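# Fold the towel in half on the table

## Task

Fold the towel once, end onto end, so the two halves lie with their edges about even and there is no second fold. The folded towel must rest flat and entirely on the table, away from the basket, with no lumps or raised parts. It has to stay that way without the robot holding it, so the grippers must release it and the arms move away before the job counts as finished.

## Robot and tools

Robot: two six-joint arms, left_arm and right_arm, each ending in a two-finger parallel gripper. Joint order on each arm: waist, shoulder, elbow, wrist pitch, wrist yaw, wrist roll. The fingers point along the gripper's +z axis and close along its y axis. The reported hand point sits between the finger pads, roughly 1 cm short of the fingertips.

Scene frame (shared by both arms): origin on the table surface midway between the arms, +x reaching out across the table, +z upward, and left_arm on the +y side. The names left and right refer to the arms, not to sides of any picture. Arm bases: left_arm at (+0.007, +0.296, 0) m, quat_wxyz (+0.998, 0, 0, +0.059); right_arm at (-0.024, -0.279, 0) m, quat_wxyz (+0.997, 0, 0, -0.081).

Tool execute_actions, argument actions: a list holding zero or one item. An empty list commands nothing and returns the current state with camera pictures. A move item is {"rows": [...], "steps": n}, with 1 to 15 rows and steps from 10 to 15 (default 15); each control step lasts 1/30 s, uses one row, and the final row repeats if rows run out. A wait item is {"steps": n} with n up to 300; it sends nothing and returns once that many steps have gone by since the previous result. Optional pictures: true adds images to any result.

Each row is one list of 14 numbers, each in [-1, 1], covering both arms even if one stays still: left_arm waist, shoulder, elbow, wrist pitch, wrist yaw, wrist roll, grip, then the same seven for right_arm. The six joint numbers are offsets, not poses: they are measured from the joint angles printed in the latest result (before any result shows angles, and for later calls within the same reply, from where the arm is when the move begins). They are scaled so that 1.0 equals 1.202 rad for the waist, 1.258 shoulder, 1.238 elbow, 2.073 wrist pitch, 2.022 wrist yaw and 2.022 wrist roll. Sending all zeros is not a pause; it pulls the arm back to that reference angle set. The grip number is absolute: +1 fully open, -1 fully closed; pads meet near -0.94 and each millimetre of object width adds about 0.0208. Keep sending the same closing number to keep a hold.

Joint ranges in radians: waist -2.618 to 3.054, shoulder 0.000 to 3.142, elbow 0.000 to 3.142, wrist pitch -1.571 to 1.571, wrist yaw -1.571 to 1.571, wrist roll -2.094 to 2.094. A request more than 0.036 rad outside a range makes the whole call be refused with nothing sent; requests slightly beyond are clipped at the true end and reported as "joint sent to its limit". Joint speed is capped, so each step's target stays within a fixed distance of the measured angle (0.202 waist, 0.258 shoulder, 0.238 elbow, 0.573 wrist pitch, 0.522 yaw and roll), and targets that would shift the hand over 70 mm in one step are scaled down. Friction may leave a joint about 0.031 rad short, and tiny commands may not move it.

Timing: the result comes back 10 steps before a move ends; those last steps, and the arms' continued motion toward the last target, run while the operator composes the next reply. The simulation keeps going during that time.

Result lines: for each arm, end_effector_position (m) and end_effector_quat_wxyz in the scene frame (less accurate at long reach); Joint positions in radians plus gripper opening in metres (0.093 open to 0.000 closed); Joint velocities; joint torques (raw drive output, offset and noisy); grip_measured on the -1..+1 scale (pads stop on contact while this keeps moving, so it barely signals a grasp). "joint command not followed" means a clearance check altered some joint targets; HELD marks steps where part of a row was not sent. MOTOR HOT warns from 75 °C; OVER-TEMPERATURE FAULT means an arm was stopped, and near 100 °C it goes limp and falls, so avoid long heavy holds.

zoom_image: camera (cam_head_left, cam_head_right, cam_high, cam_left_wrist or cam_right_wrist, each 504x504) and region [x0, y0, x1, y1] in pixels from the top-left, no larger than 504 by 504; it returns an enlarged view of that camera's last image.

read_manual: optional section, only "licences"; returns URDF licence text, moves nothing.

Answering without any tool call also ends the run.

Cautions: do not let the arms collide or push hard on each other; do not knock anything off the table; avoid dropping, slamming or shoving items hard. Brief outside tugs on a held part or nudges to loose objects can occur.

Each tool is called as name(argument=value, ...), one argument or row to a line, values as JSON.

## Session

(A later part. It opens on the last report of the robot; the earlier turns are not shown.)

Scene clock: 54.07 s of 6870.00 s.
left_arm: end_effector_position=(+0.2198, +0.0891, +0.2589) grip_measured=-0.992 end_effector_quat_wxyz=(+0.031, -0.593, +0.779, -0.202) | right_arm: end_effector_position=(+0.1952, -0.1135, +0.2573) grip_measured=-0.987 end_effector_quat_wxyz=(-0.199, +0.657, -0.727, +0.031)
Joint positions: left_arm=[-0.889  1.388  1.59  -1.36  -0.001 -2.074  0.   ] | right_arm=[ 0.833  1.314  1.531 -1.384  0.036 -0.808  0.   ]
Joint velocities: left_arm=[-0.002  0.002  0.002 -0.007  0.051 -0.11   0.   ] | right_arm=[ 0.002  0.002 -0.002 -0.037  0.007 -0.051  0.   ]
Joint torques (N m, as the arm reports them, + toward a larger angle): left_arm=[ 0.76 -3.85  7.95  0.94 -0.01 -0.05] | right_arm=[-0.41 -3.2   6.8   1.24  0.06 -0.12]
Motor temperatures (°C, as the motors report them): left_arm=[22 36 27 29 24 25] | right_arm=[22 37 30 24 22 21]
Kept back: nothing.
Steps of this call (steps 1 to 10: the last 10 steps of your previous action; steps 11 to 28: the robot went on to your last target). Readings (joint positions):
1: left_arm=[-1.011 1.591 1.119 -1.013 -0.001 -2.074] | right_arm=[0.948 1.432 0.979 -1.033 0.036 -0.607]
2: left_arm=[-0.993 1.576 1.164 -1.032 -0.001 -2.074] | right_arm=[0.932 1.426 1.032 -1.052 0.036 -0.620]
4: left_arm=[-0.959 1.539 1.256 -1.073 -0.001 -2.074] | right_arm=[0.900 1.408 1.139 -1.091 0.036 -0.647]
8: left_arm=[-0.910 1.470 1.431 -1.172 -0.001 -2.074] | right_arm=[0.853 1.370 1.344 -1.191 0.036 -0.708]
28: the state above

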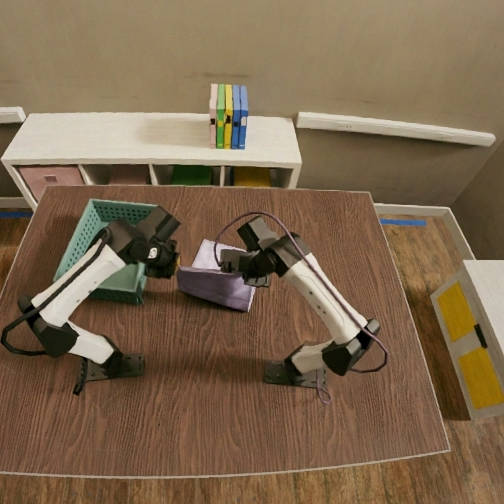

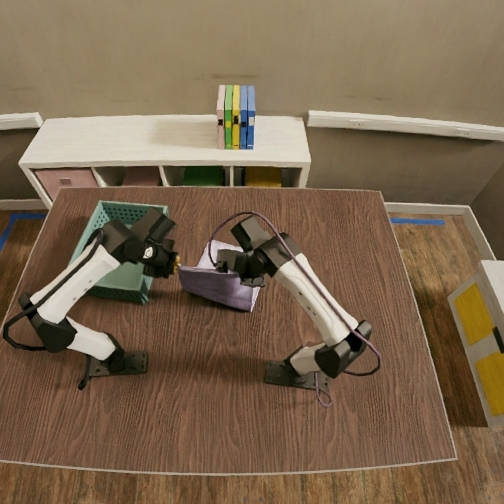

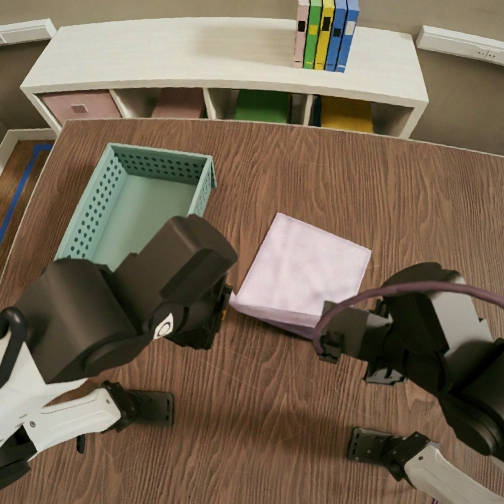

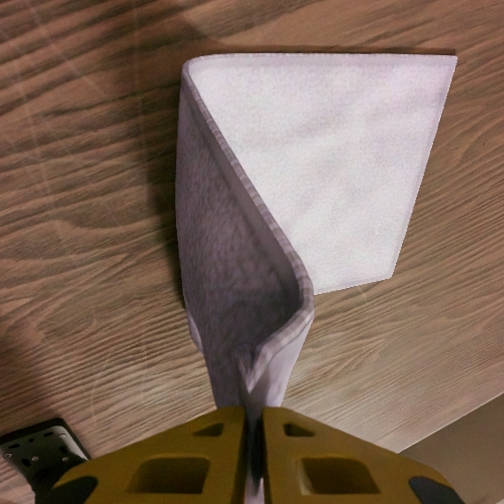

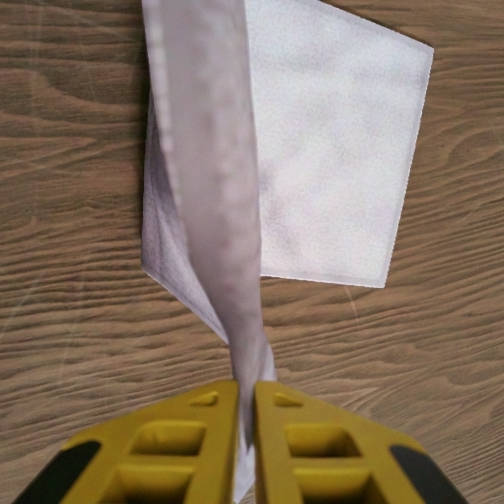

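execute_actions(
  actions=[
    {"rows":[[0.008,0.009,-0.008,0.005,0,0.01,-1,0.012,-0.005,-0.017,0.003,0,0.022,-1],[0.016,0.017,-0.016,0.011,0,0.021,-1,0.023,-0.01,-0.034,0.007,0,0.045,-1],[0.024,0.026,-0.024,0.016,0,0.031,-1,0.035,-0.015,-0.05,0.01,0,0.067,-1],[0.032,0.035,-0.032,0.021,0,0.042,-1,0.046,-0.02,-0.067,0.013,0,0.09,-1],[0.04,0.043,-0.04,0.027,0,0.052,-1,0.058,-0.027,-0.084,0.016,0,0.112,-1],[0.048,0.052,-0.048,0.032,0,0.063,-1,0.069,-0.035,-0.1,0.02,0,0.135,-1]],"steps":12},
  ],
)

execute_actions(
  actions=[
    {"steps":18},
  ],
  pictures=true,
)

Scene clock: 56.17 s of 6870.00 s.
left_arm: end_effector_position=(+0.2199, +0.0893, +0.2589) grip_measured=-0.992 end_effector_quat_wxyz=(+0.032, -0.591, +0.781, -0.202) | right_arm: end_effector_position=(+0.1942, -0.1123, +0.2561) grip_measured=-0.987 end_effector_quat_wxyz=(-0.198, +0.652, -0.731, +0.029)
Joint positions: left_arm=[-0.888  1.388  1.59  -1.36  -0.001 -2.066  0.   ] | right_arm=[ 0.839  1.314  1.526 -1.382  0.036 -0.788  0.   ]
Joint velocities: left_arm=[ 0.066 -0.002 -0.012 -0.022 -0.022  0.125  0.   ] | right_arm=[ 0.159 -0.042 -0.144  0.037 -0.081  0.476  0.   ]
Joint torques (N m, as the arm reports them, + toward a larger angle): left_arm=[ 1.45 -2.82  5.49  1.3  -0.04 -0.02] | right_arm=[ 1.1  -4.35  3.93  1.33  0.06  0.  ]
Motor temperatures (°C, as the motors report them): left_arm=[22 36 28 29 24 25] | right_arm=[22 36 30 24 22 21]
Steps of this call (steps 1 to 30: the robot went on to your last target; steps 31 to 61: nothing new was sent; steps 62 to 63: the first 2 steps of this action). Readings (joint positions):
62: left_arm=[-0.889 1.388 1.590 -1.361 -0.001 -2.071] | right_arm=[0.834 1.314 1.531 -1.385 0.036 -0.803]
63: the state above

Scene clock: 56.77 s of 6870.00 s.
left_arm: end_effector_position=(+0.2394, +0.0907, +0.2309) grip_measured=-0.992 end_effector_quat_wxyz=(+0.041, -0.569, +0.803, -0.171) | right_arm: end_effector_position=(+0.1738, -0.1044, +0.2287) grip_measured=-0.987 end_effector_quat_wxyz=(+0.167, -0.593, +0.788, -0.001)
Joint positions: left_arm=[-0.841  1.451  1.545 -1.312 -0.001 -1.956  0.   ] | right_arm=[ 0.91   1.296  1.421 -1.361  0.036 -0.549  0.   ]
Joint velocities: left_arm=[-0.017 -0.007 -0.007  0.051 -0.022 -0.022  0.   ] | right_arm=[ 0.002 -0.012 -0.027  0.007 -0.022  0.125  0.   ]
Joint torques (N m, as the arm reports them, + toward a larger angle): left_arm=[ 0.93 -5.1   6.12  1.14 -0.01 -0.03] | right_arm=[ 0.64 -5.54  5.2   1.37  0.07  0.02]
Motor temperatures (°C, as the motors report them): left_arm=[22 36 28 29 24 25] | right_arm=[22 36 30 24 22 21]
Kept back: nothing.
Steps of this call (steps 1 to 10: the last 10 steps of your previous action; steps 11 to 18: the robot went on to your last target). Readings (joint positions):
1: left_arm=[-0.884 1.390 1.590 -1.359 -0.001 -2.057] | right_arm=[0.847 1.312 1.517 -1.378 0.036 -0.768]
2: left_arm=[-0.877 1.393 1.587 -1.354 -0.001 -2.045] | right_arm=[0.859 1.309 1.501 -1.374 0.036 -0.742]
4: left_arm=[-0.858 1.406 1.574 -1.340 -0.001 -2.017] | right_arm=[0.887 1.301 1.459 -1.366 0.037 -0.680]
8: left_arm=[-0.841 1.445 1.548 -1.321 -0.001 -1.979] | right_arm=[0.910 1.296 1.421 -1.366 0.036 -0.600]
18: the state above

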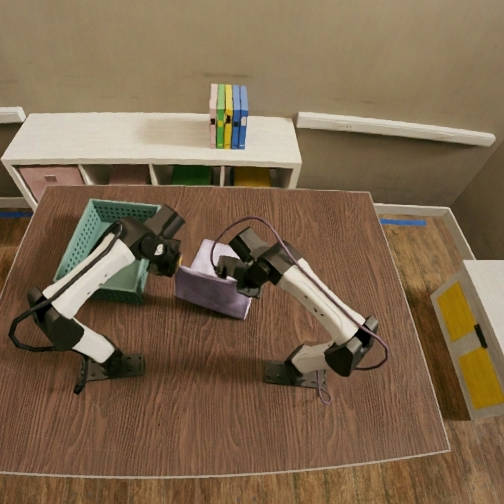

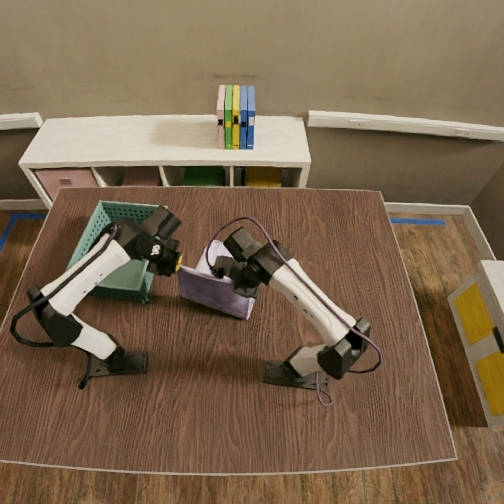

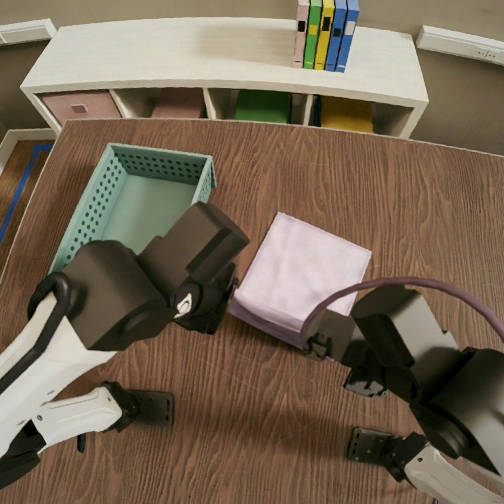

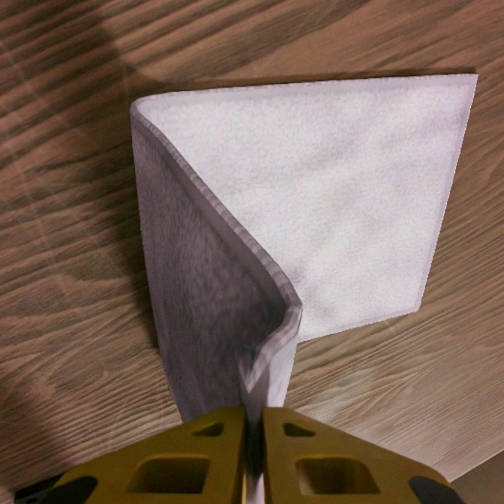

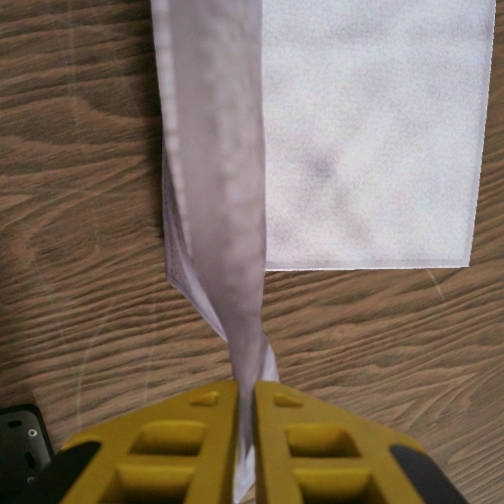

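execute_actions(
  actions=[
    {"rows":[[0.007,0.026,0.007,0.01,0,0.004,-1,-0.019,0.017,-0.009,0.014,0,-0.01,-1],[0.014,0.053,0.015,0.02,0,0.007,-1,-0.039,0.035,-0.018,0.028,0,-0.02,-1],[0.021,0.079,0.022,0.03,0,0.011,-1,-0.058,0.052,-0.026,0.042,0,-0.03,-1],[0.028,0.105,0.029,0.04,0,0.015,-1,-0.077,0.069,-0.035,0.055,0,-0.04,-1],[0.035,0.132,0.036,0.049,0,0.018,-1,-0.096,0.087,-0.044,0.069,0,-0.051,-1],[0.042,0.158,0.044,0.059,0,0.022,-1,-0.116,0.104,-0.053,0.083,0,-0.061,-1],[0.049,0.184,0.051,0.069,0,0.026,-1,-0.135,0.121,-0.062,0.097,0,-0.071,-1],[0.056,0.211,0.058,0.079,0,0.029,-1,-0.154,0.139,-0.07,0.111,0,-0.082,-1],[0.063,0.237,0.065,0.089,0,0.033,-1,-0.173,0.156,-0.079,0.125,0,-0.092,-1],[0.07,0.263,0.073,0.099,0,0.037,-1,-0.193,0.173,-0.088,0.139,0,-0.102,-1],[0.077,0.29,0.08,0.109,0,0.04,-1,-0.212,0.191,-0.097,0.153,0,-0.112,-1],[0.084,0.316,0.087,0.118,0,0.044,-1,-0.231,0.208,-0.106,0.166,0,-0.122,-1],[0.091,0.342,0.094,0.128,0,0.048,-1,-0.25,0.225,-0.114,0.18,0,-0.133,-1],[0.098,0.369,0.102,0.138,0,0.051,-1,-0.27,0.243,-0.123,0.194,0,-0.143,-1],[0.105,0.395,0.109,0.148,0,0.055,-1,-0.289,0.26,-0.132,0.208,0,-0.153,-1]],"steps":15},
  ],
)

execute_actions(
  actions=[
    {"steps":25},
  ],
  pictures=true,
)

Scene clock: 57.83 s of 6870.00 s.
left_arm: end_effector_position=(+0.2551, +0.0843, +0.2164) grip_measured=-0.992 end_effector_quat_wxyz=(+0.039, -0.573, +0.804, -0.155) | right_arm: end_effector_position=(+0.1959, -0.1094, +0.2187) grip_measured=-0.987 end_effector_quat_wxyz=(+0.164, -0.582, +0.797, -0.009)
Joint positions: left_arm=[-0.824  1.524  1.562 -1.288 -0.001 -1.944  0.   ] | right_arm=[ 0.842  1.339  1.411 -1.315  0.033 -0.589  0.   ]
Joint velocities: left_arm=[ 0.212  0.916  0.247  0.3   -0.022  0.081  0.   ] | right_arm=[-0.657  0.569 -0.212  0.579 -0.051 -0.432  0.   ]
Joint torques (N m, as the arm reports them, + toward a larger angle): left_arm=[ 1.17 -2.91  8.42  1.17 -0.03 -0.06] | right_arm=[-0.49 -1.37  4.    1.26  0.07 -0.13]
Motor temperatures (°C, as the motors report them): left_arm=[22 35 28 29 24 25] | right_arm=[22 36 30 24 22 21]
Steps of this call (steps 1 to 27: the robot went on to your last target; steps 28 to 32: the first 5 steps of this action). Readings (joint positions):
28: left_arm=[-0.841 1.453 1.545 -1.311 -0.001 -1.953] | right_arm=[0.908 1.296 1.421 -1.360 0.035 -0.547]
29: left_arm=[-0.840 1.459 1.545 -1.309 -0.001 -1.953] | right_arm=[0.900 1.299 1.421 -1.356 0.034 -0.554]
31: left_arm=[-0.832 1.495 1.554 -1.299 -0.001 -1.948] | right_arm=[0.864 1.320 1.418 -1.333 0.033 -0.575]
32: the state above

Scene clock: 58.67 s of 6870.00 s.
left_arm: end_effector_position=(+0.3592, +0.0484, +0.1064) grip_measured=-0.992 end_effector_quat_wxyz=(+0.037, -0.578, +0.807, -0.117) | right_arm: end_effector_position=(+0.2994, -0.1466, +0.1127) grip_measured=-0.987 end_effector_quat_wxyz=(+0.125, -0.580, +0.804, -0.044)
Joint positions: left_arm=[-0.727  1.96   1.655 -1.02   0.009 -1.852  0.   ] | right_arm=[ 0.568  1.63   1.269 -0.946  0.032 -0.848  0.   ]
Joint velocities: left_arm=[-0.002 -0.002 -0.002 -0.007  0.037  0.022  0.   ] | right_arm=[ 0.007  0.022  0.007  0.081 -0.051 -0.081  0.   ]
Joint torques (N m, as the arm reports them, + toward a larger angle): left_arm=[  1.04 -11.36   9.75   0.93  -0.09  -0.02] | right_arm=[-0.21 -7.3   5.74  1.18  0.09 -0.13]
Motor temperatures (°C, as the motors report them): left_arm=[22 36 28 29 24 25] | right_arm=[22 36 30 24 22 21]
Kept back: nothing.
Steps of this call (steps 1 to 10: the last 10 steps of your previous action; steps 11 to 25: the robot went on to your last target). Readings (joint positions):
1: left_arm=[-0.816 1.559 1.570 -1.274 -0.001 -1.939] | right_arm=[0.818 1.361 1.401 -1.293 0.033 -0.603]
2: left_arm=[-0.807 1.597 1.578 -1.256 -0.001 -1.934] | right_arm=[0.794 1.386 1.389 -1.270 0.033 -0.619]
4: left_arm=[-0.789 1.675 1.591 -1.218 -0.001 -1.921] | right_arm=[0.747 1.441 1.363 -1.220 0.034 -0.654]
8: left_arm=[-0.756 1.822 1.621 -1.140 -0.001 -1.895] | right_arm=[0.655 1.540 1.312 -1.113 0.034 -0.729]
25: the state above

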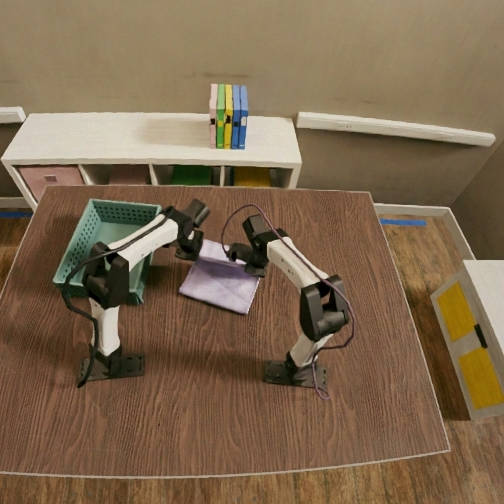

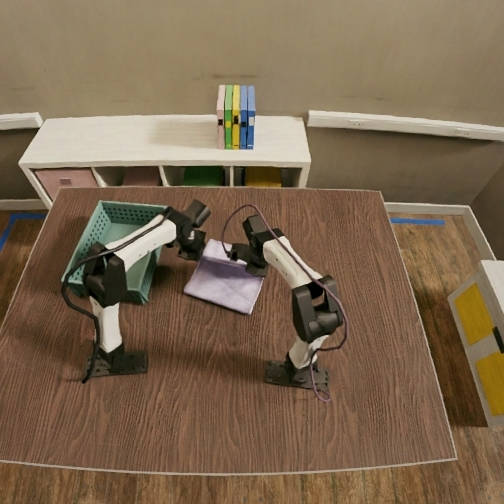

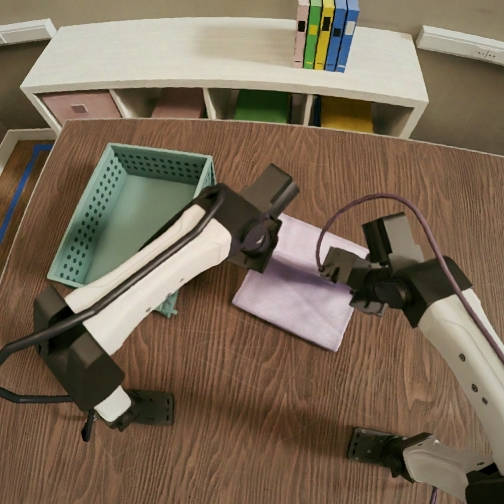

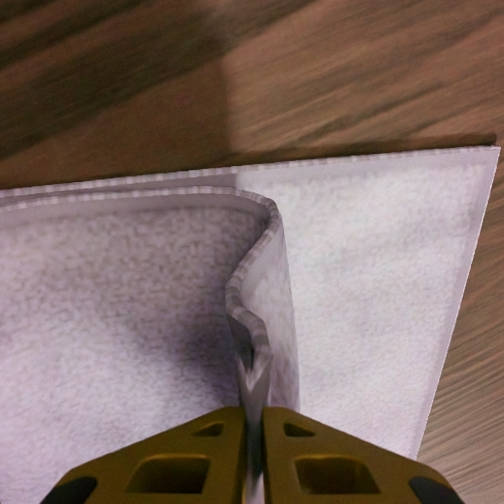

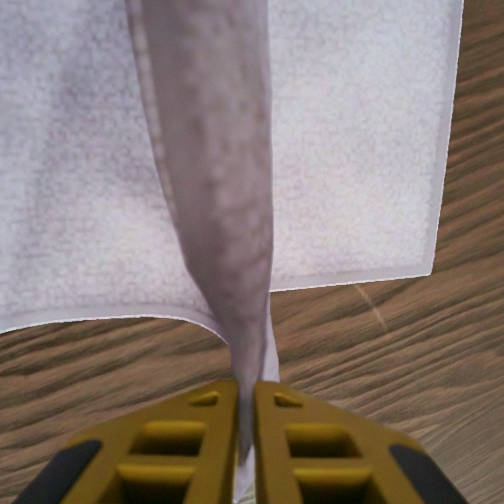

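execute_actions(
  actions=[
    {"rows":[[0.006,0.025,0.029,0,0,0.005,-1,-0.006,0.019,0.01,0.007,0,-0.002,-1],[0.012,0.049,0.057,0,0,0.01,-1,-0.012,0.037,0.02,0.013,0,-0.005,-1],[0.018,0.074,0.086,0,0,0.015,-1,-0.018,0.056,0.03,0.02,0,-0.007,-1],[0.024,0.098,0.114,0,0,0.02,-1,-0.024,0.075,0.04,0.027,0,-0.009,-1],[0.03,0.123,0.143,0,0,0.024,-1,-0.03,0.093,0.05,0.033,0,-0.012,-1],[0.036,0.147,0.171,0,0,0.029,-1,-0.036,0.112,0.06,0.04,0,-0.014,-1],[0.042,0.172,0.2,0,0,0.034,-1,-0.042,0.131,0.07,0.047,0,-0.016,-1],[0.048,0.196,0.228,0,0,0.039,-1,-0.049,0.149,0.08,0.053,0,-0.019,-1],[0.054,0.221,0.257,0,0,0.044,-1,-0.055,0.168,0.09,0.06,0,-0.021,-1],[0.06,0.245,0.285,0,0,0.049,-1,-0.061,0.187,0.1,0.067,0,-0.023,-1],[0.066,0.27,0.314,0,0,0.054,-1,-0.067,0.205,0.11,0.073,0,-0.026,-1],[0.072,0.294,0.342,0,0,0.058,-1,-0.073,0.224,0.12,0.08,0,-0.028,-1],[0.078,0.319,0.371,0,0,0.063,-1,-0.079,0.243,0.13,0.087,0,-0.03,-1],[0.084,0.343,0.4,0,0,0.068,-1,-0.085,0.261,0.14,0.093,0,-0.033,-1],[0.09,0.368,0.428,0,0,0.073,-1,-0.091,0.28,0.15,0.1,0,-0.035,-1]],"steps":15},
  ],
)

execute_actions(
  actions=[
    {"steps":25},
  ],
  pictures=true,
)

Scene clock: 60.33 s of 6870.00 s.
left_arm: end_effector_position=(+0.3799, +0.0392, +0.1037) grip_measured=-0.992 end_effector_quat_wxyz=(+0.040, -0.574, +0.809, -0.122) | right_arm: end_effector_position=(+0.3087, -0.1478, +0.1013) grip_measured=-0.987 end_effector_quat_wxyz=(+0.113, -0.578, +0.807, -0.043)
Joint positions: left_arm=[-0.717  2.04   1.757 -1.03   0.009 -1.836  0.   ] | right_arm=[ 0.555  1.686  1.29  -0.934  0.032 -0.856  0.   ]
Joint velocities: left_arm=[0.154 0.838 0.989 0.051 0.022 0.198 0.   ] | right_arm=[-0.173  0.696  0.32   0.271  0.007 -0.022  0.   ]
Joint torques (N m, as the arm reports them, + toward a larger angle): left_arm=[ 1.74 -9.36  8.9   0.9   0.   -0.02] | right_arm=[-0.77 -5.79  8.13  1.21  0.06 -0.14]
Motor temperatures (°C, as the motors report them): left_arm=[22 36 28 29 24 25] | right_arm=[22 36 30 25 22 21]
Steps of this call (steps 1 to 30: the robot went on to your last target; steps 31 to 45: nothing new was sent; steps 46 to 50: the first 5 steps of this action). Readings (joint positions):
46: left_arm=[-0.727 1.962 1.657 -1.021 0.009 -1.851] | right_arm=[0.568 1.631 1.269 -0.945 0.032 -0.851]
47: left_arm=[-0.726 1.971 1.669 -1.025 0.009 -1.850] | right_arm=[0.567 1.635 1.269 -0.944 0.032 -0.851]
49: left_arm=[-0.722 2.012 1.723 -1.031 0.009 -1.841] | right_arm=[0.561 1.664 1.280 -0.940 0.032 -0.853]
50: the state above

Scene clock: 61.17 s of 6870.00 s.
left_arm: end_effector_position=(+0.4772, +0.0304, +0.0482) grip_measured=-0.992 end_effector_quat_wxyz=(+0.057, -0.559, +0.816, -0.133) | right_arm: end_effector_position=(+0.3883, -0.1559, +0.0440) grip_measured=-0.987 end_effector_quat_wxyz=(+0.124, -0.563, +0.815, -0.055)
Joint positions: left_arm=[-0.627  2.425  2.16  -1.016  0.015 -1.713  0.   ] | right_arm=[ 0.466  1.981  1.427 -0.746  0.031 -0.911  0.   ]
Joint velocities: left_arm=[-0.002  0.007 -0.002  0.007 -0.007  0.037  0.   ] | right_arm=[-0.012 -0.012 -0.007  0.051  0.022  0.007  0.   ]
Joint torques (N m, as the arm reports them, + toward a larger angle): left_arm=[  0.79 -14.61   9.75   0.84  -0.05  -0.01] | right_arm=[-0.42 -9.59  8.51  1.08  0.06 -0.13]
Motor temperatures (°C, as the motors report them): left_arm=[22 36 28 29 24 25] | right_arm=[22 36 30 25 22 21]
Kept back: nothing.
Steps of this call (steps 1 to 10: the last 10 steps of your previous action; steps 11 to 25: the robot went on to your last target). Readings (joint positions):
1: left_arm=[-0.711 2.071 1.793 -1.029 0.009 -1.829] | right_arm=[0.547 1.712 1.301 -0.925 0.032 -0.858]
2: left_arm=[-0.703 2.104 1.828 -1.027 0.009 -1.821] | right_arm=[0.539 1.738 1.313 -0.914 0.032 -0.861]
4: left_arm=[-0.687 2.170 1.897 -1.025 0.009 -1.805] | right_arm=[0.523 1.792 1.336 -0.890 0.032 -0.868]
8: left_arm=[-0.655 2.301 2.035 -1.023 0.009 -1.769] | right_arm=[0.493 1.890 1.384 -0.836 0.032 -0.884]
25: the state above

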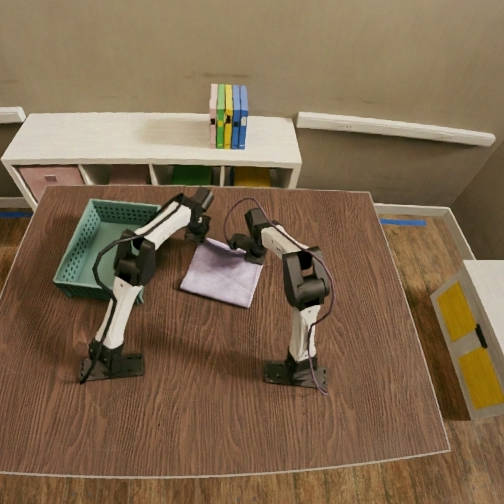

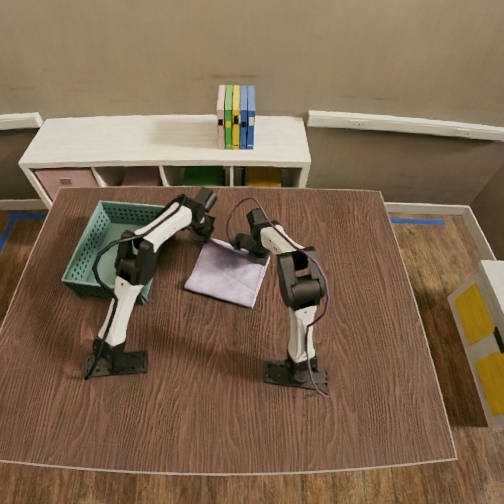

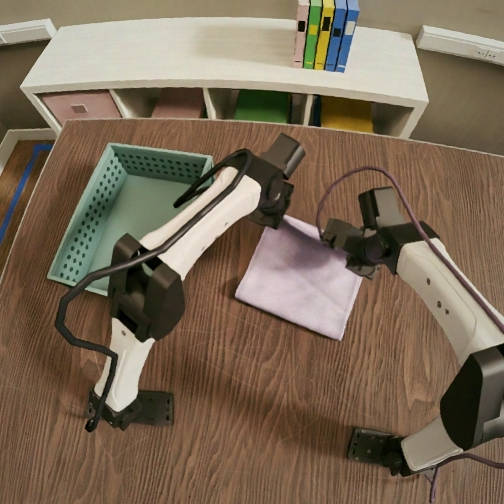

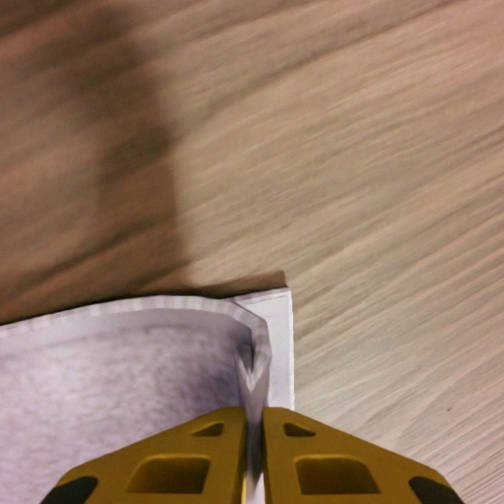

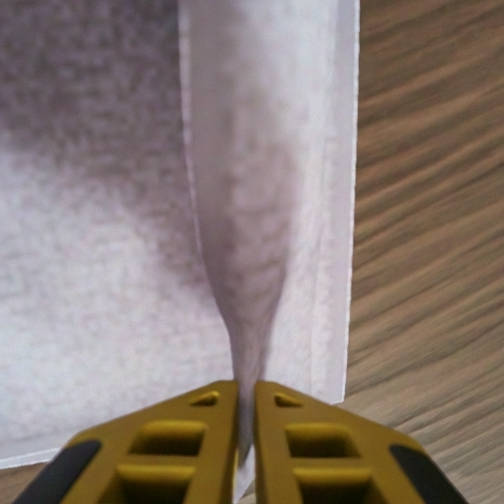

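execute_actions(
  actions=[
    {"rows":[[0,0.01,0,0,0,0,-0.8,0,0.01,0,0.01,0,0,-0.8],[0,0.01,0,0,0,0,-0.6,0,0.01,0,0.01,0,0,-0.6],[0,0.01,0,0,0,0,-0.4,0,0.01,0,0.01,0,0,-0.4],[0,0.01,0,0,0,0,-0.2,0,0.01,0,0.01,0,0,-0.2],[0,0.01,0,0,0,0,0,0,0.01,0,0.01,0,0,0],[0,0,0,0,0,0,0,0,0,0,0.01,0,0,0],[0,-0.02,0,0,0,0,0,0,-0.025,0,0.01,0,0,0],[0,-0.04,0,0,0,0,0,0,-0.05,0,0.01,0,0,0],[0,-0.06,0,0,0,0,0,0,-0.075,0,0.01,0,0,0],[0,-0.08,0,0,0,0,0,0,-0.1,0,0.01,0,0,0],[0,-0.1,0,0,0,0,0,0,-0.125,0,0.01,0,0,0],[0,-0.12,0,0,0,0,0,0,-0.15,0,0.01,0,0,0]],"steps":15},
  ],
)

execute_actions(
  actions=[
    {"steps":22},
  ],
  pictures=true,
)

Scene clock: 62.30 s of 6870.00 s.
left_arm: end_effector_position=(+0.4772, +0.0303, +0.0482) grip_measured=-0.103 end_effector_quat_wxyz=(+0.057, -0.559, +0.817, -0.133) | right_arm: end_effector_position=(+0.3891, -0.1557, +0.0442) grip_measured=-0.106 end_effector_quat_wxyz=(+0.126, -0.563, +0.815, -0.055)
Joint positions: left_arm=[-0.627  2.425  2.16  -1.016  0.015 -1.712  0.04 ] | right_arm=[ 0.466  1.981  1.427 -0.742  0.031 -0.911  0.04 ]
Joint velocities: left_arm=[-0.002  0.002 -0.017  0.022  0.037 -0.037  0.212] | right_arm=[ 0.017  0.002 -0.012 -0.066  0.037  0.007  0.212]
Joint torques (N m, as the arm reports them, + toward a larger angle): left_arm=[  0.03 -13.21   7.68   0.87   0.02  -0.09] | right_arm=[ 0.12 -8.65  6.38  1.19  0.05 -0.05]
Motor temperatures (°C, as the motors report them): left_arm=[22 37 28 29 24 25] | right_arm=[22 36 30 25 22 21]
Steps of this call (steps 1 to 29: the robot went on to your last target; steps 30 to 34: the first 5 steps of this action). Readings (joint positions):
30: left_arm=[-0.627 2.425 2.160 -1.016 0.015 -1.712] | right_arm=[0.466 1.981 1.427 -0.745 0.031 -0.911]
31: left_arm=[-0.627 2.425 2.160 -1.016 0.015 -1.712] | right_arm=[0.466 1.981 1.427 -0.743 0.031 -0.911]
33: left_arm=[-0.627 2.425 2.160 -1.016 0.015 -1.712] | right_arm=[0.466 1.981 1.427 -0.742 0.031 -0.911]
34: the state above

Scene clock: 63.03 s of 6870.00 s.
left_arm: end_effector_position=(+0.4803, +0.0286, +0.1320) grip_measured=-0.002 end_effector_quat_wxyz=(+0.092, -0.550, +0.805, -0.203) | right_arm: end_effector_position=(+0.3973, -0.1531, +0.1271) grip_measured=-0.003 end_effector_quat_wxyz=(+0.224, -0.551, +0.799, -0.086)
Joint positions: left_arm=[-0.627  2.265  2.16  -1.016  0.015 -1.712  0.045] | right_arm=[ 0.466  1.785  1.427 -0.729  0.031 -0.911  0.045]
Joint velocities: left_arm=[-0.017  0.012  0.002 -0.022 -0.095  0.007 -0.   ] | right_arm=[-0.022  0.012  0.022 -0.007 -0.022 -0.022  0.   ]
Joint torques (N m, as the arm reports them, + toward a larger angle): left_arm=[  0.06 -12.48   7.89   1.17   0.01  -0.09] | right_arm=[ 0.15 -7.93  6.96  1.51  0.05 -0.04]
Motor temperatures (°C, as the motors report them): left_arm=[22 37 28 29 24 25] | right_arm=[22 36 30 25 22 21]
Kept back: nothing.
Steps of this call (steps 1 to 10: the last 10 steps of your previous action; steps 11 to 22: the robot went on to your last target). Readings (joint positions):
1: left_arm=[-0.627 2.425 2.160 -1.016 0.015 -1.712] | right_arm=[0.466 1.981 1.427 -0.742 0.031 -0.911]
2: left_arm=[-0.627 2.425 2.160 -1.016 0.015 -1.712] | right_arm=[0.466 1.981 1.427 -0.742 0.031 -0.911]
4: left_arm=[-0.627 2.418 2.160 -1.017 0.015 -1.712] | right_arm=[0.466 1.966 1.427 -0.743 0.031 -0.911]
8: left_arm=[-0.627 2.347 2.160 -1.019 0.015 -1.712] | right_arm=[0.466 1.859 1.427 -0.743 0.031 -0.911]
22: the state above

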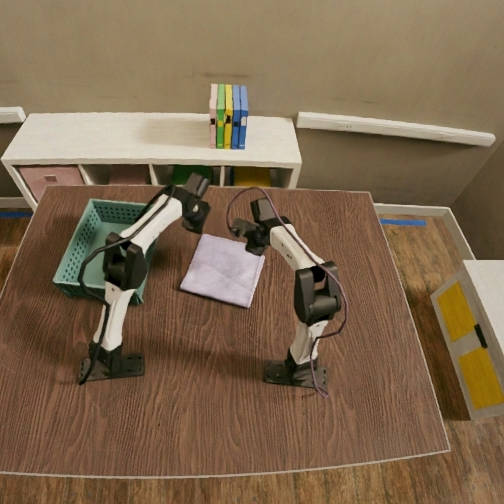

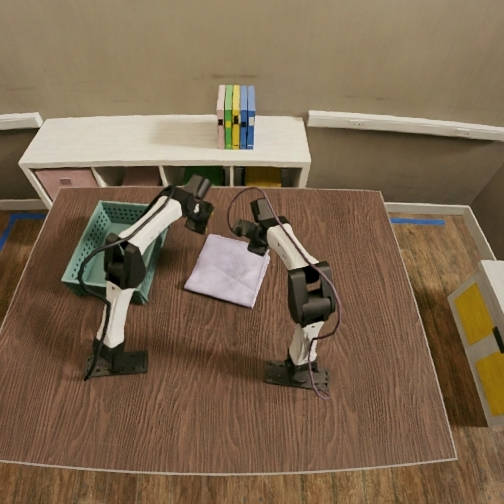

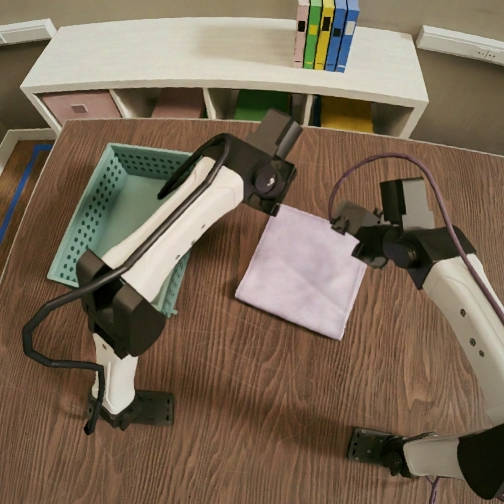

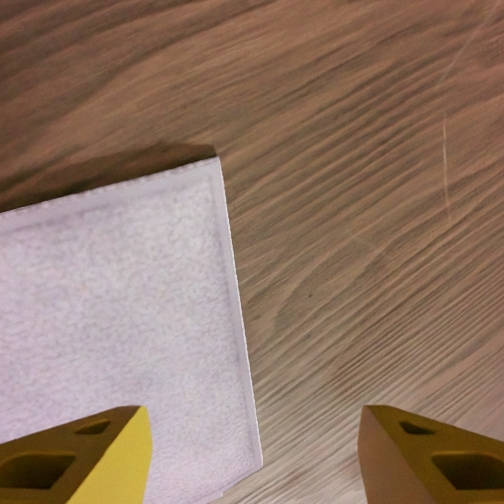

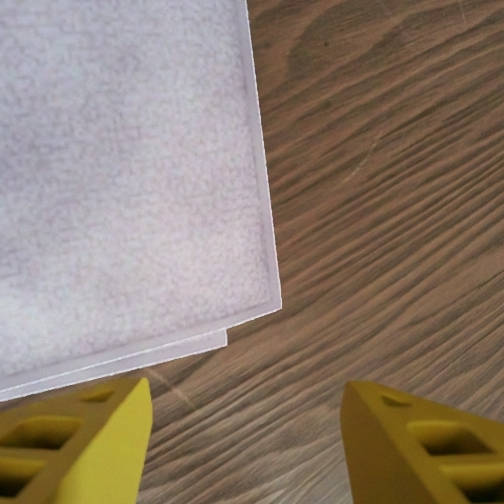

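execute_actions(
  actions=[
    {"rows":[[0.001,0.011,0.006,0.001,0,-0.003,-0.2,-0.003,0.029,0.034,-0.014,0,-0.004,-0.2],[0.002,0.023,0.012,0.002,0,-0.006,-0.4,-0.006,0.058,0.068,-0.028,0,-0.009,-0.4],[0.003,0.034,0.018,0.004,0,-0.009,-0.6,-0.009,0.088,0.103,-0.042,0,-0.013,-0.6],[0.004,0.046,0.024,0.005,0,-0.012,-0.8,-0.012,0.117,0.137,-0.056,0,-0.017,-0.8],[0.004,0.057,0.03,0.006,0,-0.015,-1,-0.015,0.146,0.171,-0.07,0,-0.021,-1],[0.005,0.069,0.036,0.007,0,-0.018,-1,-0.018,0.175,0.205,-0.084,0,-0.026,-1],[0.006,0.08,0.042,0.008,0,-0.021,-1,-0.021,0.204,0.239,-0.098,0,-0.03,-1],[0.007,0.092,0.047,0.01,0,-0.023,-1,-0.023,0.234,0.274,-0.112,0,-0.034,-1],[0.008,0.103,0.053,0.011,0,-0.026,-1,-0.026,0.263,0.308,-0.126,0,-0.038,-1],[0.008,0.115,0.059,0.012,0,-0.029,-1,-0.029,0.292,0.342,-0.14,0,-0.043,-1],[0.009,0.126,0.065,0.013,0,-0.032,-1,-0.032,0.321,0.376,-0.154,0,-0.047,-1],[0.01,0.138,0.071,0.014,0,-0.035,-1,-0.035,0.35,0.41,-0.168,0,-0.051,-1],[0.011,0.149,0.077,0.016,0,-0.038,-1,-0.038,0.38,0.445,-0.182,0,-0.055,-1],[0.012,0.16,0.083,0.017,0,-0.041,-1,-0.041,0.409,0.479,-0.196,0,-0.06,-1],[0.012,0.172,0.089,0.018,0,-0.044,-1,-0.044,0.438,0.513,-0.21,0,-0.064,-1]],"steps":15},
  ],
)

execute_actions(
  actions=[
    {"steps":25},
  ],
  pictures=true,
)

Scene clock: 66.93 s of 6870.00 s.
left_arm: end_effector_position=(+0.4821, +0.0276, +0.1241) grip_measured=-0.900 end_effector_quat_wxyz=(+0.089, -0.555, +0.803, -0.198) | right_arm: end_effector_position=(+0.4133, -0.1492, +0.1209) grip_measured=-0.895 end_effector_quat_wxyz=(+0.201, -0.559, +0.800, -0.081)
Joint positions: left_arm=[-0.627  2.286  2.169 -1.016  0.015 -1.722  0.002] | right_arm=[ 0.464  1.889  1.555 -0.801  0.031 -0.927  0.002]
Joint velocities: left_arm=[-0.002  0.335  0.173  0.007  0.037 -0.154 -0.219] | right_arm=[-0.042  1.038  1.175 -0.359 -0.051 -0.168 -0.213]
Joint torques (N m, as the arm reports them, + toward a larger angle): left_arm=[  0.49 -10.84   9.33   1.26  -0.01  -0.14] | right_arm=[-0.88 -8.01  7.7   1.26  0.06 -0.13]
Motor temperatures (°C, as the motors report them): left_arm=[22 38 28 29 24 25] | right_arm=[22 36 30 25 22 21]
Steps of this call (steps 1 to 15: the robot went on to your last target; steps 16 to 110: nothing new was sent; then 0.07 s passed at rest; steps 111 to 115: the first 5 steps of this action). Readings (joint positions):
111: left_arm=[-0.627 2.265 2.160 -1.016 0.015 -1.712] | right_arm=[0.466 1.789 1.431 -0.734 0.031 -0.912]
112: left_arm=[-0.627 2.266 2.160 -1.016 0.015 -1.713] | right_arm=[0.466 1.801 1.448 -0.750 0.031 -0.914]
114: left_arm=[-0.627 2.275 2.163 -1.016 0.015 -1.718] | right_arm=[0.465 1.854 1.513 -0.785 0.031 -0.922]
115: the state above

Scene clock: 67.77 s of 6870.00 s.
left_arm: end_effector_position=(+0.4970, +0.0234, +0.0465) grip_measured=-0.998 end_effector_quat_wxyz=(+0.062, -0.592, +0.788, -0.156) | right_arm: end_effector_position=(+0.4450, -0.1629, +0.0442) grip_measured=-0.993 end_effector_quat_wxyz=(+0.045, -0.598, +0.800, -0.035)
Joint positions: left_arm=[-0.621  2.484  2.245 -0.995  0.015 -1.794  0.   ] | right_arm=[ 0.417  2.345  2.036 -1.152  0.031 -1.032  0.   ]
Joint velocities: left_arm=[ 0.002 -0.012  0.017  0.022  0.037  0.007  0.   ] | right_arm=[-0.007 -0.007  0.007 -0.11  -0.081 -0.066  0.   ]
Joint torques (N m, as the arm reports them, + toward a larger angle): left_arm=[  0.81 -14.88   9.96   1.12   0.    -0.13] | right_arm=[ -0.2  -12.84   8.26   0.54   0.05  -0.14]
Motor temperatures (°C, as the motors report them): left_arm=[22 39 29 29 24 25] | right_arm=[22 37 30 25 22 21]
Kept back: nothing.
Steps of this call (steps 1 to 10: the last 10 steps of your previous action; steps 11 to 25: the robot went on to your last target). Readings (joint positions):
1: left_arm=[-0.627 2.299 2.175 -1.015 0.015 -1.725] | right_arm=[0.461 1.927 1.597 -0.818 0.031 -0.932]
2: left_arm=[-0.627 2.314 2.182 -1.014 0.015 -1.730] | right_arm=[0.458 1.965 1.640 -0.835 0.031 -0.938]
4: left_arm=[-0.627 2.348 2.194 -1.011 0.015 -1.739] | right_arm=[0.450 2.044 1.724 -0.879 0.031 -0.952]
8: left_arm=[-0.627 2.418 2.217 -1.008 0.015 -1.760] | right_arm=[0.434 2.197 1.889 -0.982 0.031 -0.983]
25: the state above

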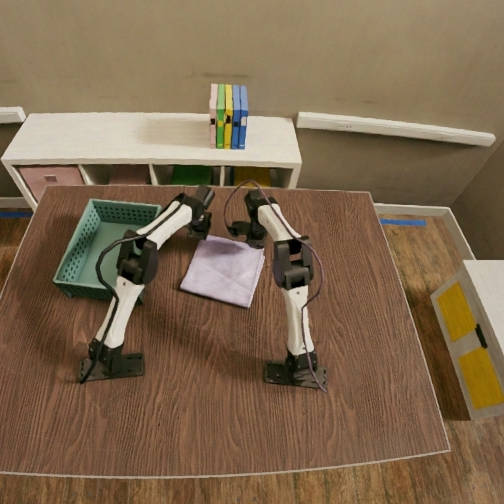

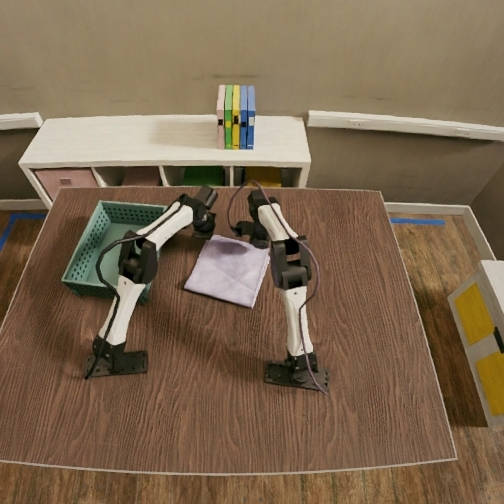

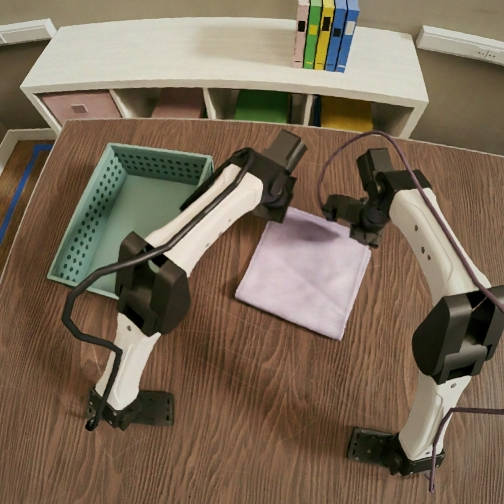

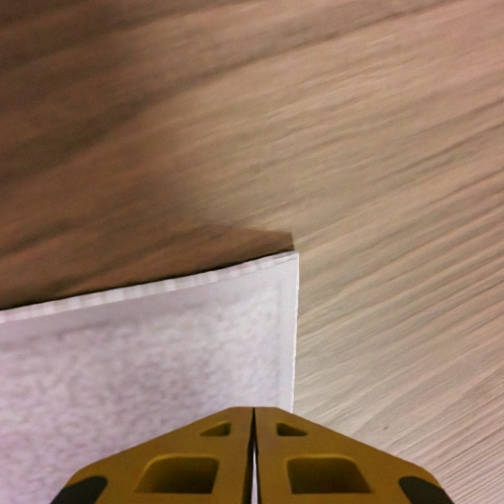

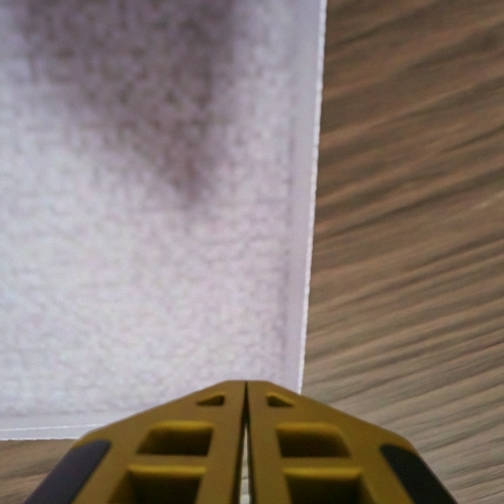

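execute_actions(
  actions=[
    {"rows":[[0,0.005,0.01,0.012,0,0,-1,-0.006,0.004,0,0.012,0,0,-1],[0,0.012,0.02,0.024,0,0,-1,-0.012,0.01,0,0.024,0,0,-1],[0,0.02,0.03,0.035,0,0,-1,-0.017,0.017,0,0.036,0,0,-1],[0,0.03,0.034,0.045,0,0,-1,-0.017,0.025,0,0.048,0,0,-1],[0,0.04,0.034,0.045,0,0,-1,-0.017,0.033,0,0.048,0,0,-1],[0,0.05,0.034,0.045,0,0,-1,-0.017,0.041,0,0.048,0,0,-1],[0,0.06,0.034,0.045,0,0,-1,-0.017,0.049,0,0.048,0,0,-1],[0,0.07,0.034,0.045,0,0,-1,-0.017,0.057,0,0.048,0,0,-1],[0,0.078,0.034,0.045,0,0,-1,-0.017,0.065,0,0.048,0,0,-1],[0,0.086,0.034,0.045,0,0,-1,-0.017,0.072,0,0.048,0,0,-1]],"steps":14},
  ],
)

execute_actions(
  actions=[
    {"steps":20},
  ],
  pictures=true,
)

Scene clock: 69.13 s of 6870.00 s.
left_arm: end_effector_position=(+0.5023, +0.0205, +0.0474) grip_measured=-0.998 end_effector_quat_wxyz=(+0.066, -0.591, +0.787, -0.166) | right_arm: end_effector_position=(+0.4507, -0.1634, +0.0433) grip_measured=-0.993 end_effector_quat_wxyz=(+0.054, -0.596, +0.800, -0.039)
Joint positions: left_arm=[-0.621  2.49   2.252 -0.974  0.015 -1.795  0.   ] | right_arm=[ 0.413  2.348  2.036 -1.128  0.031 -1.033  0.   ]
Joint velocities: left_arm=[0.007 0.134 0.193 0.3   0.022 0.007 0.   ] | right_arm=[-0.061  0.066 -0.012  0.462  0.007 -0.022  0.   ]
Joint torques (N m, as the arm reports them, + toward a larger angle): left_arm=[  0.05 -12.89   9.72   1.22   0.01  -0.1 ] | right_arm=[ -0.83 -10.52   6.35   0.82   0.05  -0.05]
Motor temperatures (°C, as the motors report them): left_arm=[22 39 29 29 24 25] | right_arm=[22 37 30 25 22 21]
Steps of this call (steps 1 to 30: the robot went on to your last target; steps 31 to 37: nothing new was sent; steps 38 to 41: the first 4 steps of this action). Readings (joint positions):
38: left_arm=[-0.621 2.484 2.245 -0.995 0.015 -1.795] | right_arm=[0.417 2.345 2.036 -1.154 0.031 -1.033]
39: left_arm=[-0.621 2.484 2.245 -0.991 0.015 -1.795] | right_arm=[0.417 2.345 2.036 -1.150 0.031 -1.033]
41: the state above

Scene clock: 69.80 s of 6870.00 s.
left_arm: end_effector_position=(+0.5141, +0.0140, +0.0108) grip_measured=-0.998 end_effector_quat_wxyz=(+0.066, -0.591, +0.786, -0.167) | right_arm: end_effector_position=(+0.4619, -0.1669, +0.0135) grip_measured=-0.993 end_effector_quat_wxyz=(+0.053, -0.592, +0.804, -0.040)
Joint positions: left_arm=[-0.621  2.581  2.275 -0.905  0.016 -1.795  0.   ] | right_arm=[ 0.401  2.416  2.037 -1.064  0.033 -1.033  0.   ]
Joint velocities: left_arm=[-0.022 -0.007 -0.002 -0.007 -0.007 -0.022  0.   ] | right_arm=[-0.017 -0.002 -0.022  0.022 -0.007 -0.051  0.   ]
Joint torques (N m, as the arm reports them, + toward a larger angle): left_arm=[  0.03 -14.41   8.88   1.03  -0.01  -0.09] | right_arm=[ -0.28 -11.16   6.2    0.78   0.03  -0.05]
Motor temperatures (°C, as the motors report them): left_arm=[22 40 29 29 24 25] | right_arm=[22 37 30 25 22 21]
Kept back: nothing.
Steps of this call (steps 1 to 10: the last 10 steps of your previous action; steps 11 to 20: the robot went on to your last target). Readings (joint positions):
1: left_arm=[-0.621 2.496 2.259 -0.962 0.015 -1.795] | right_arm=[0.410 2.353 2.036 -1.115 0.031 -1.033]
2: left_arm=[-0.621 2.503 2.264 -0.950 0.015 -1.795] | right_arm=[0.408 2.360 2.036 -1.103 0.031 -1.033]
4: left_arm=[-0.621 2.522 2.269 -0.932 0.015 -1.795] | right_arm=[0.404 2.379 2.036 -1.086 0.031 -1.033]
8: left_arm=[-0.621 2.571 2.269 -0.921 0.015 -1.795] | right_arm=[0.401 2.416 2.037 -1.072 0.033 -1.033]
20: the state above

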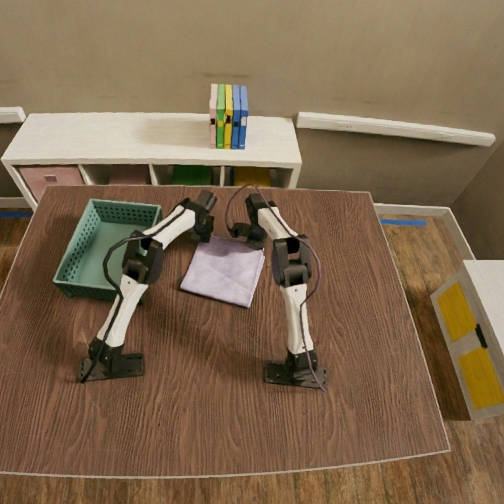

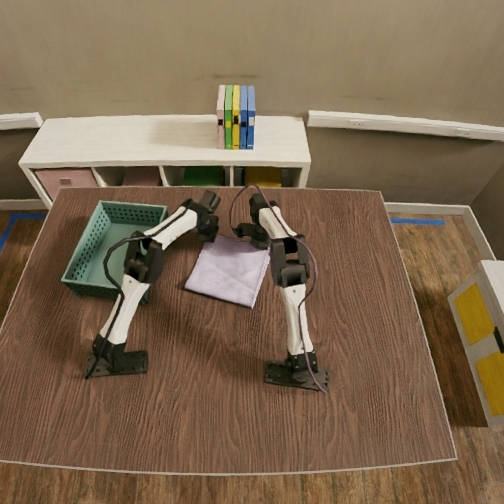

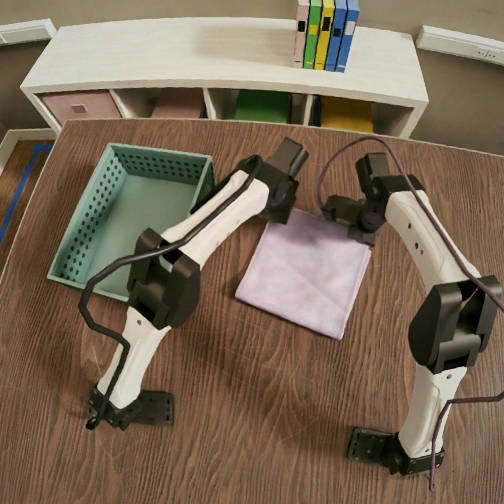

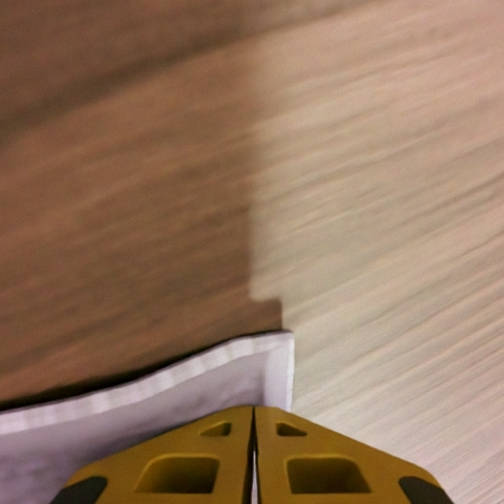

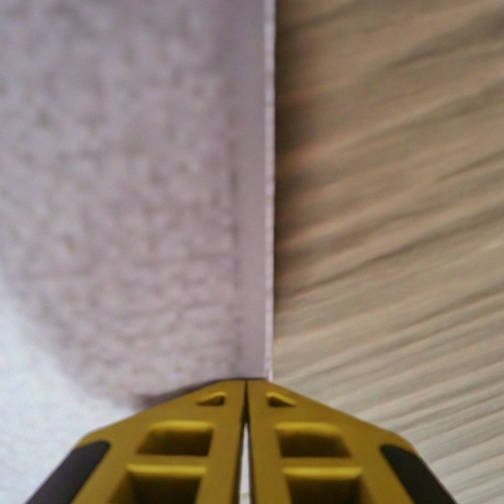

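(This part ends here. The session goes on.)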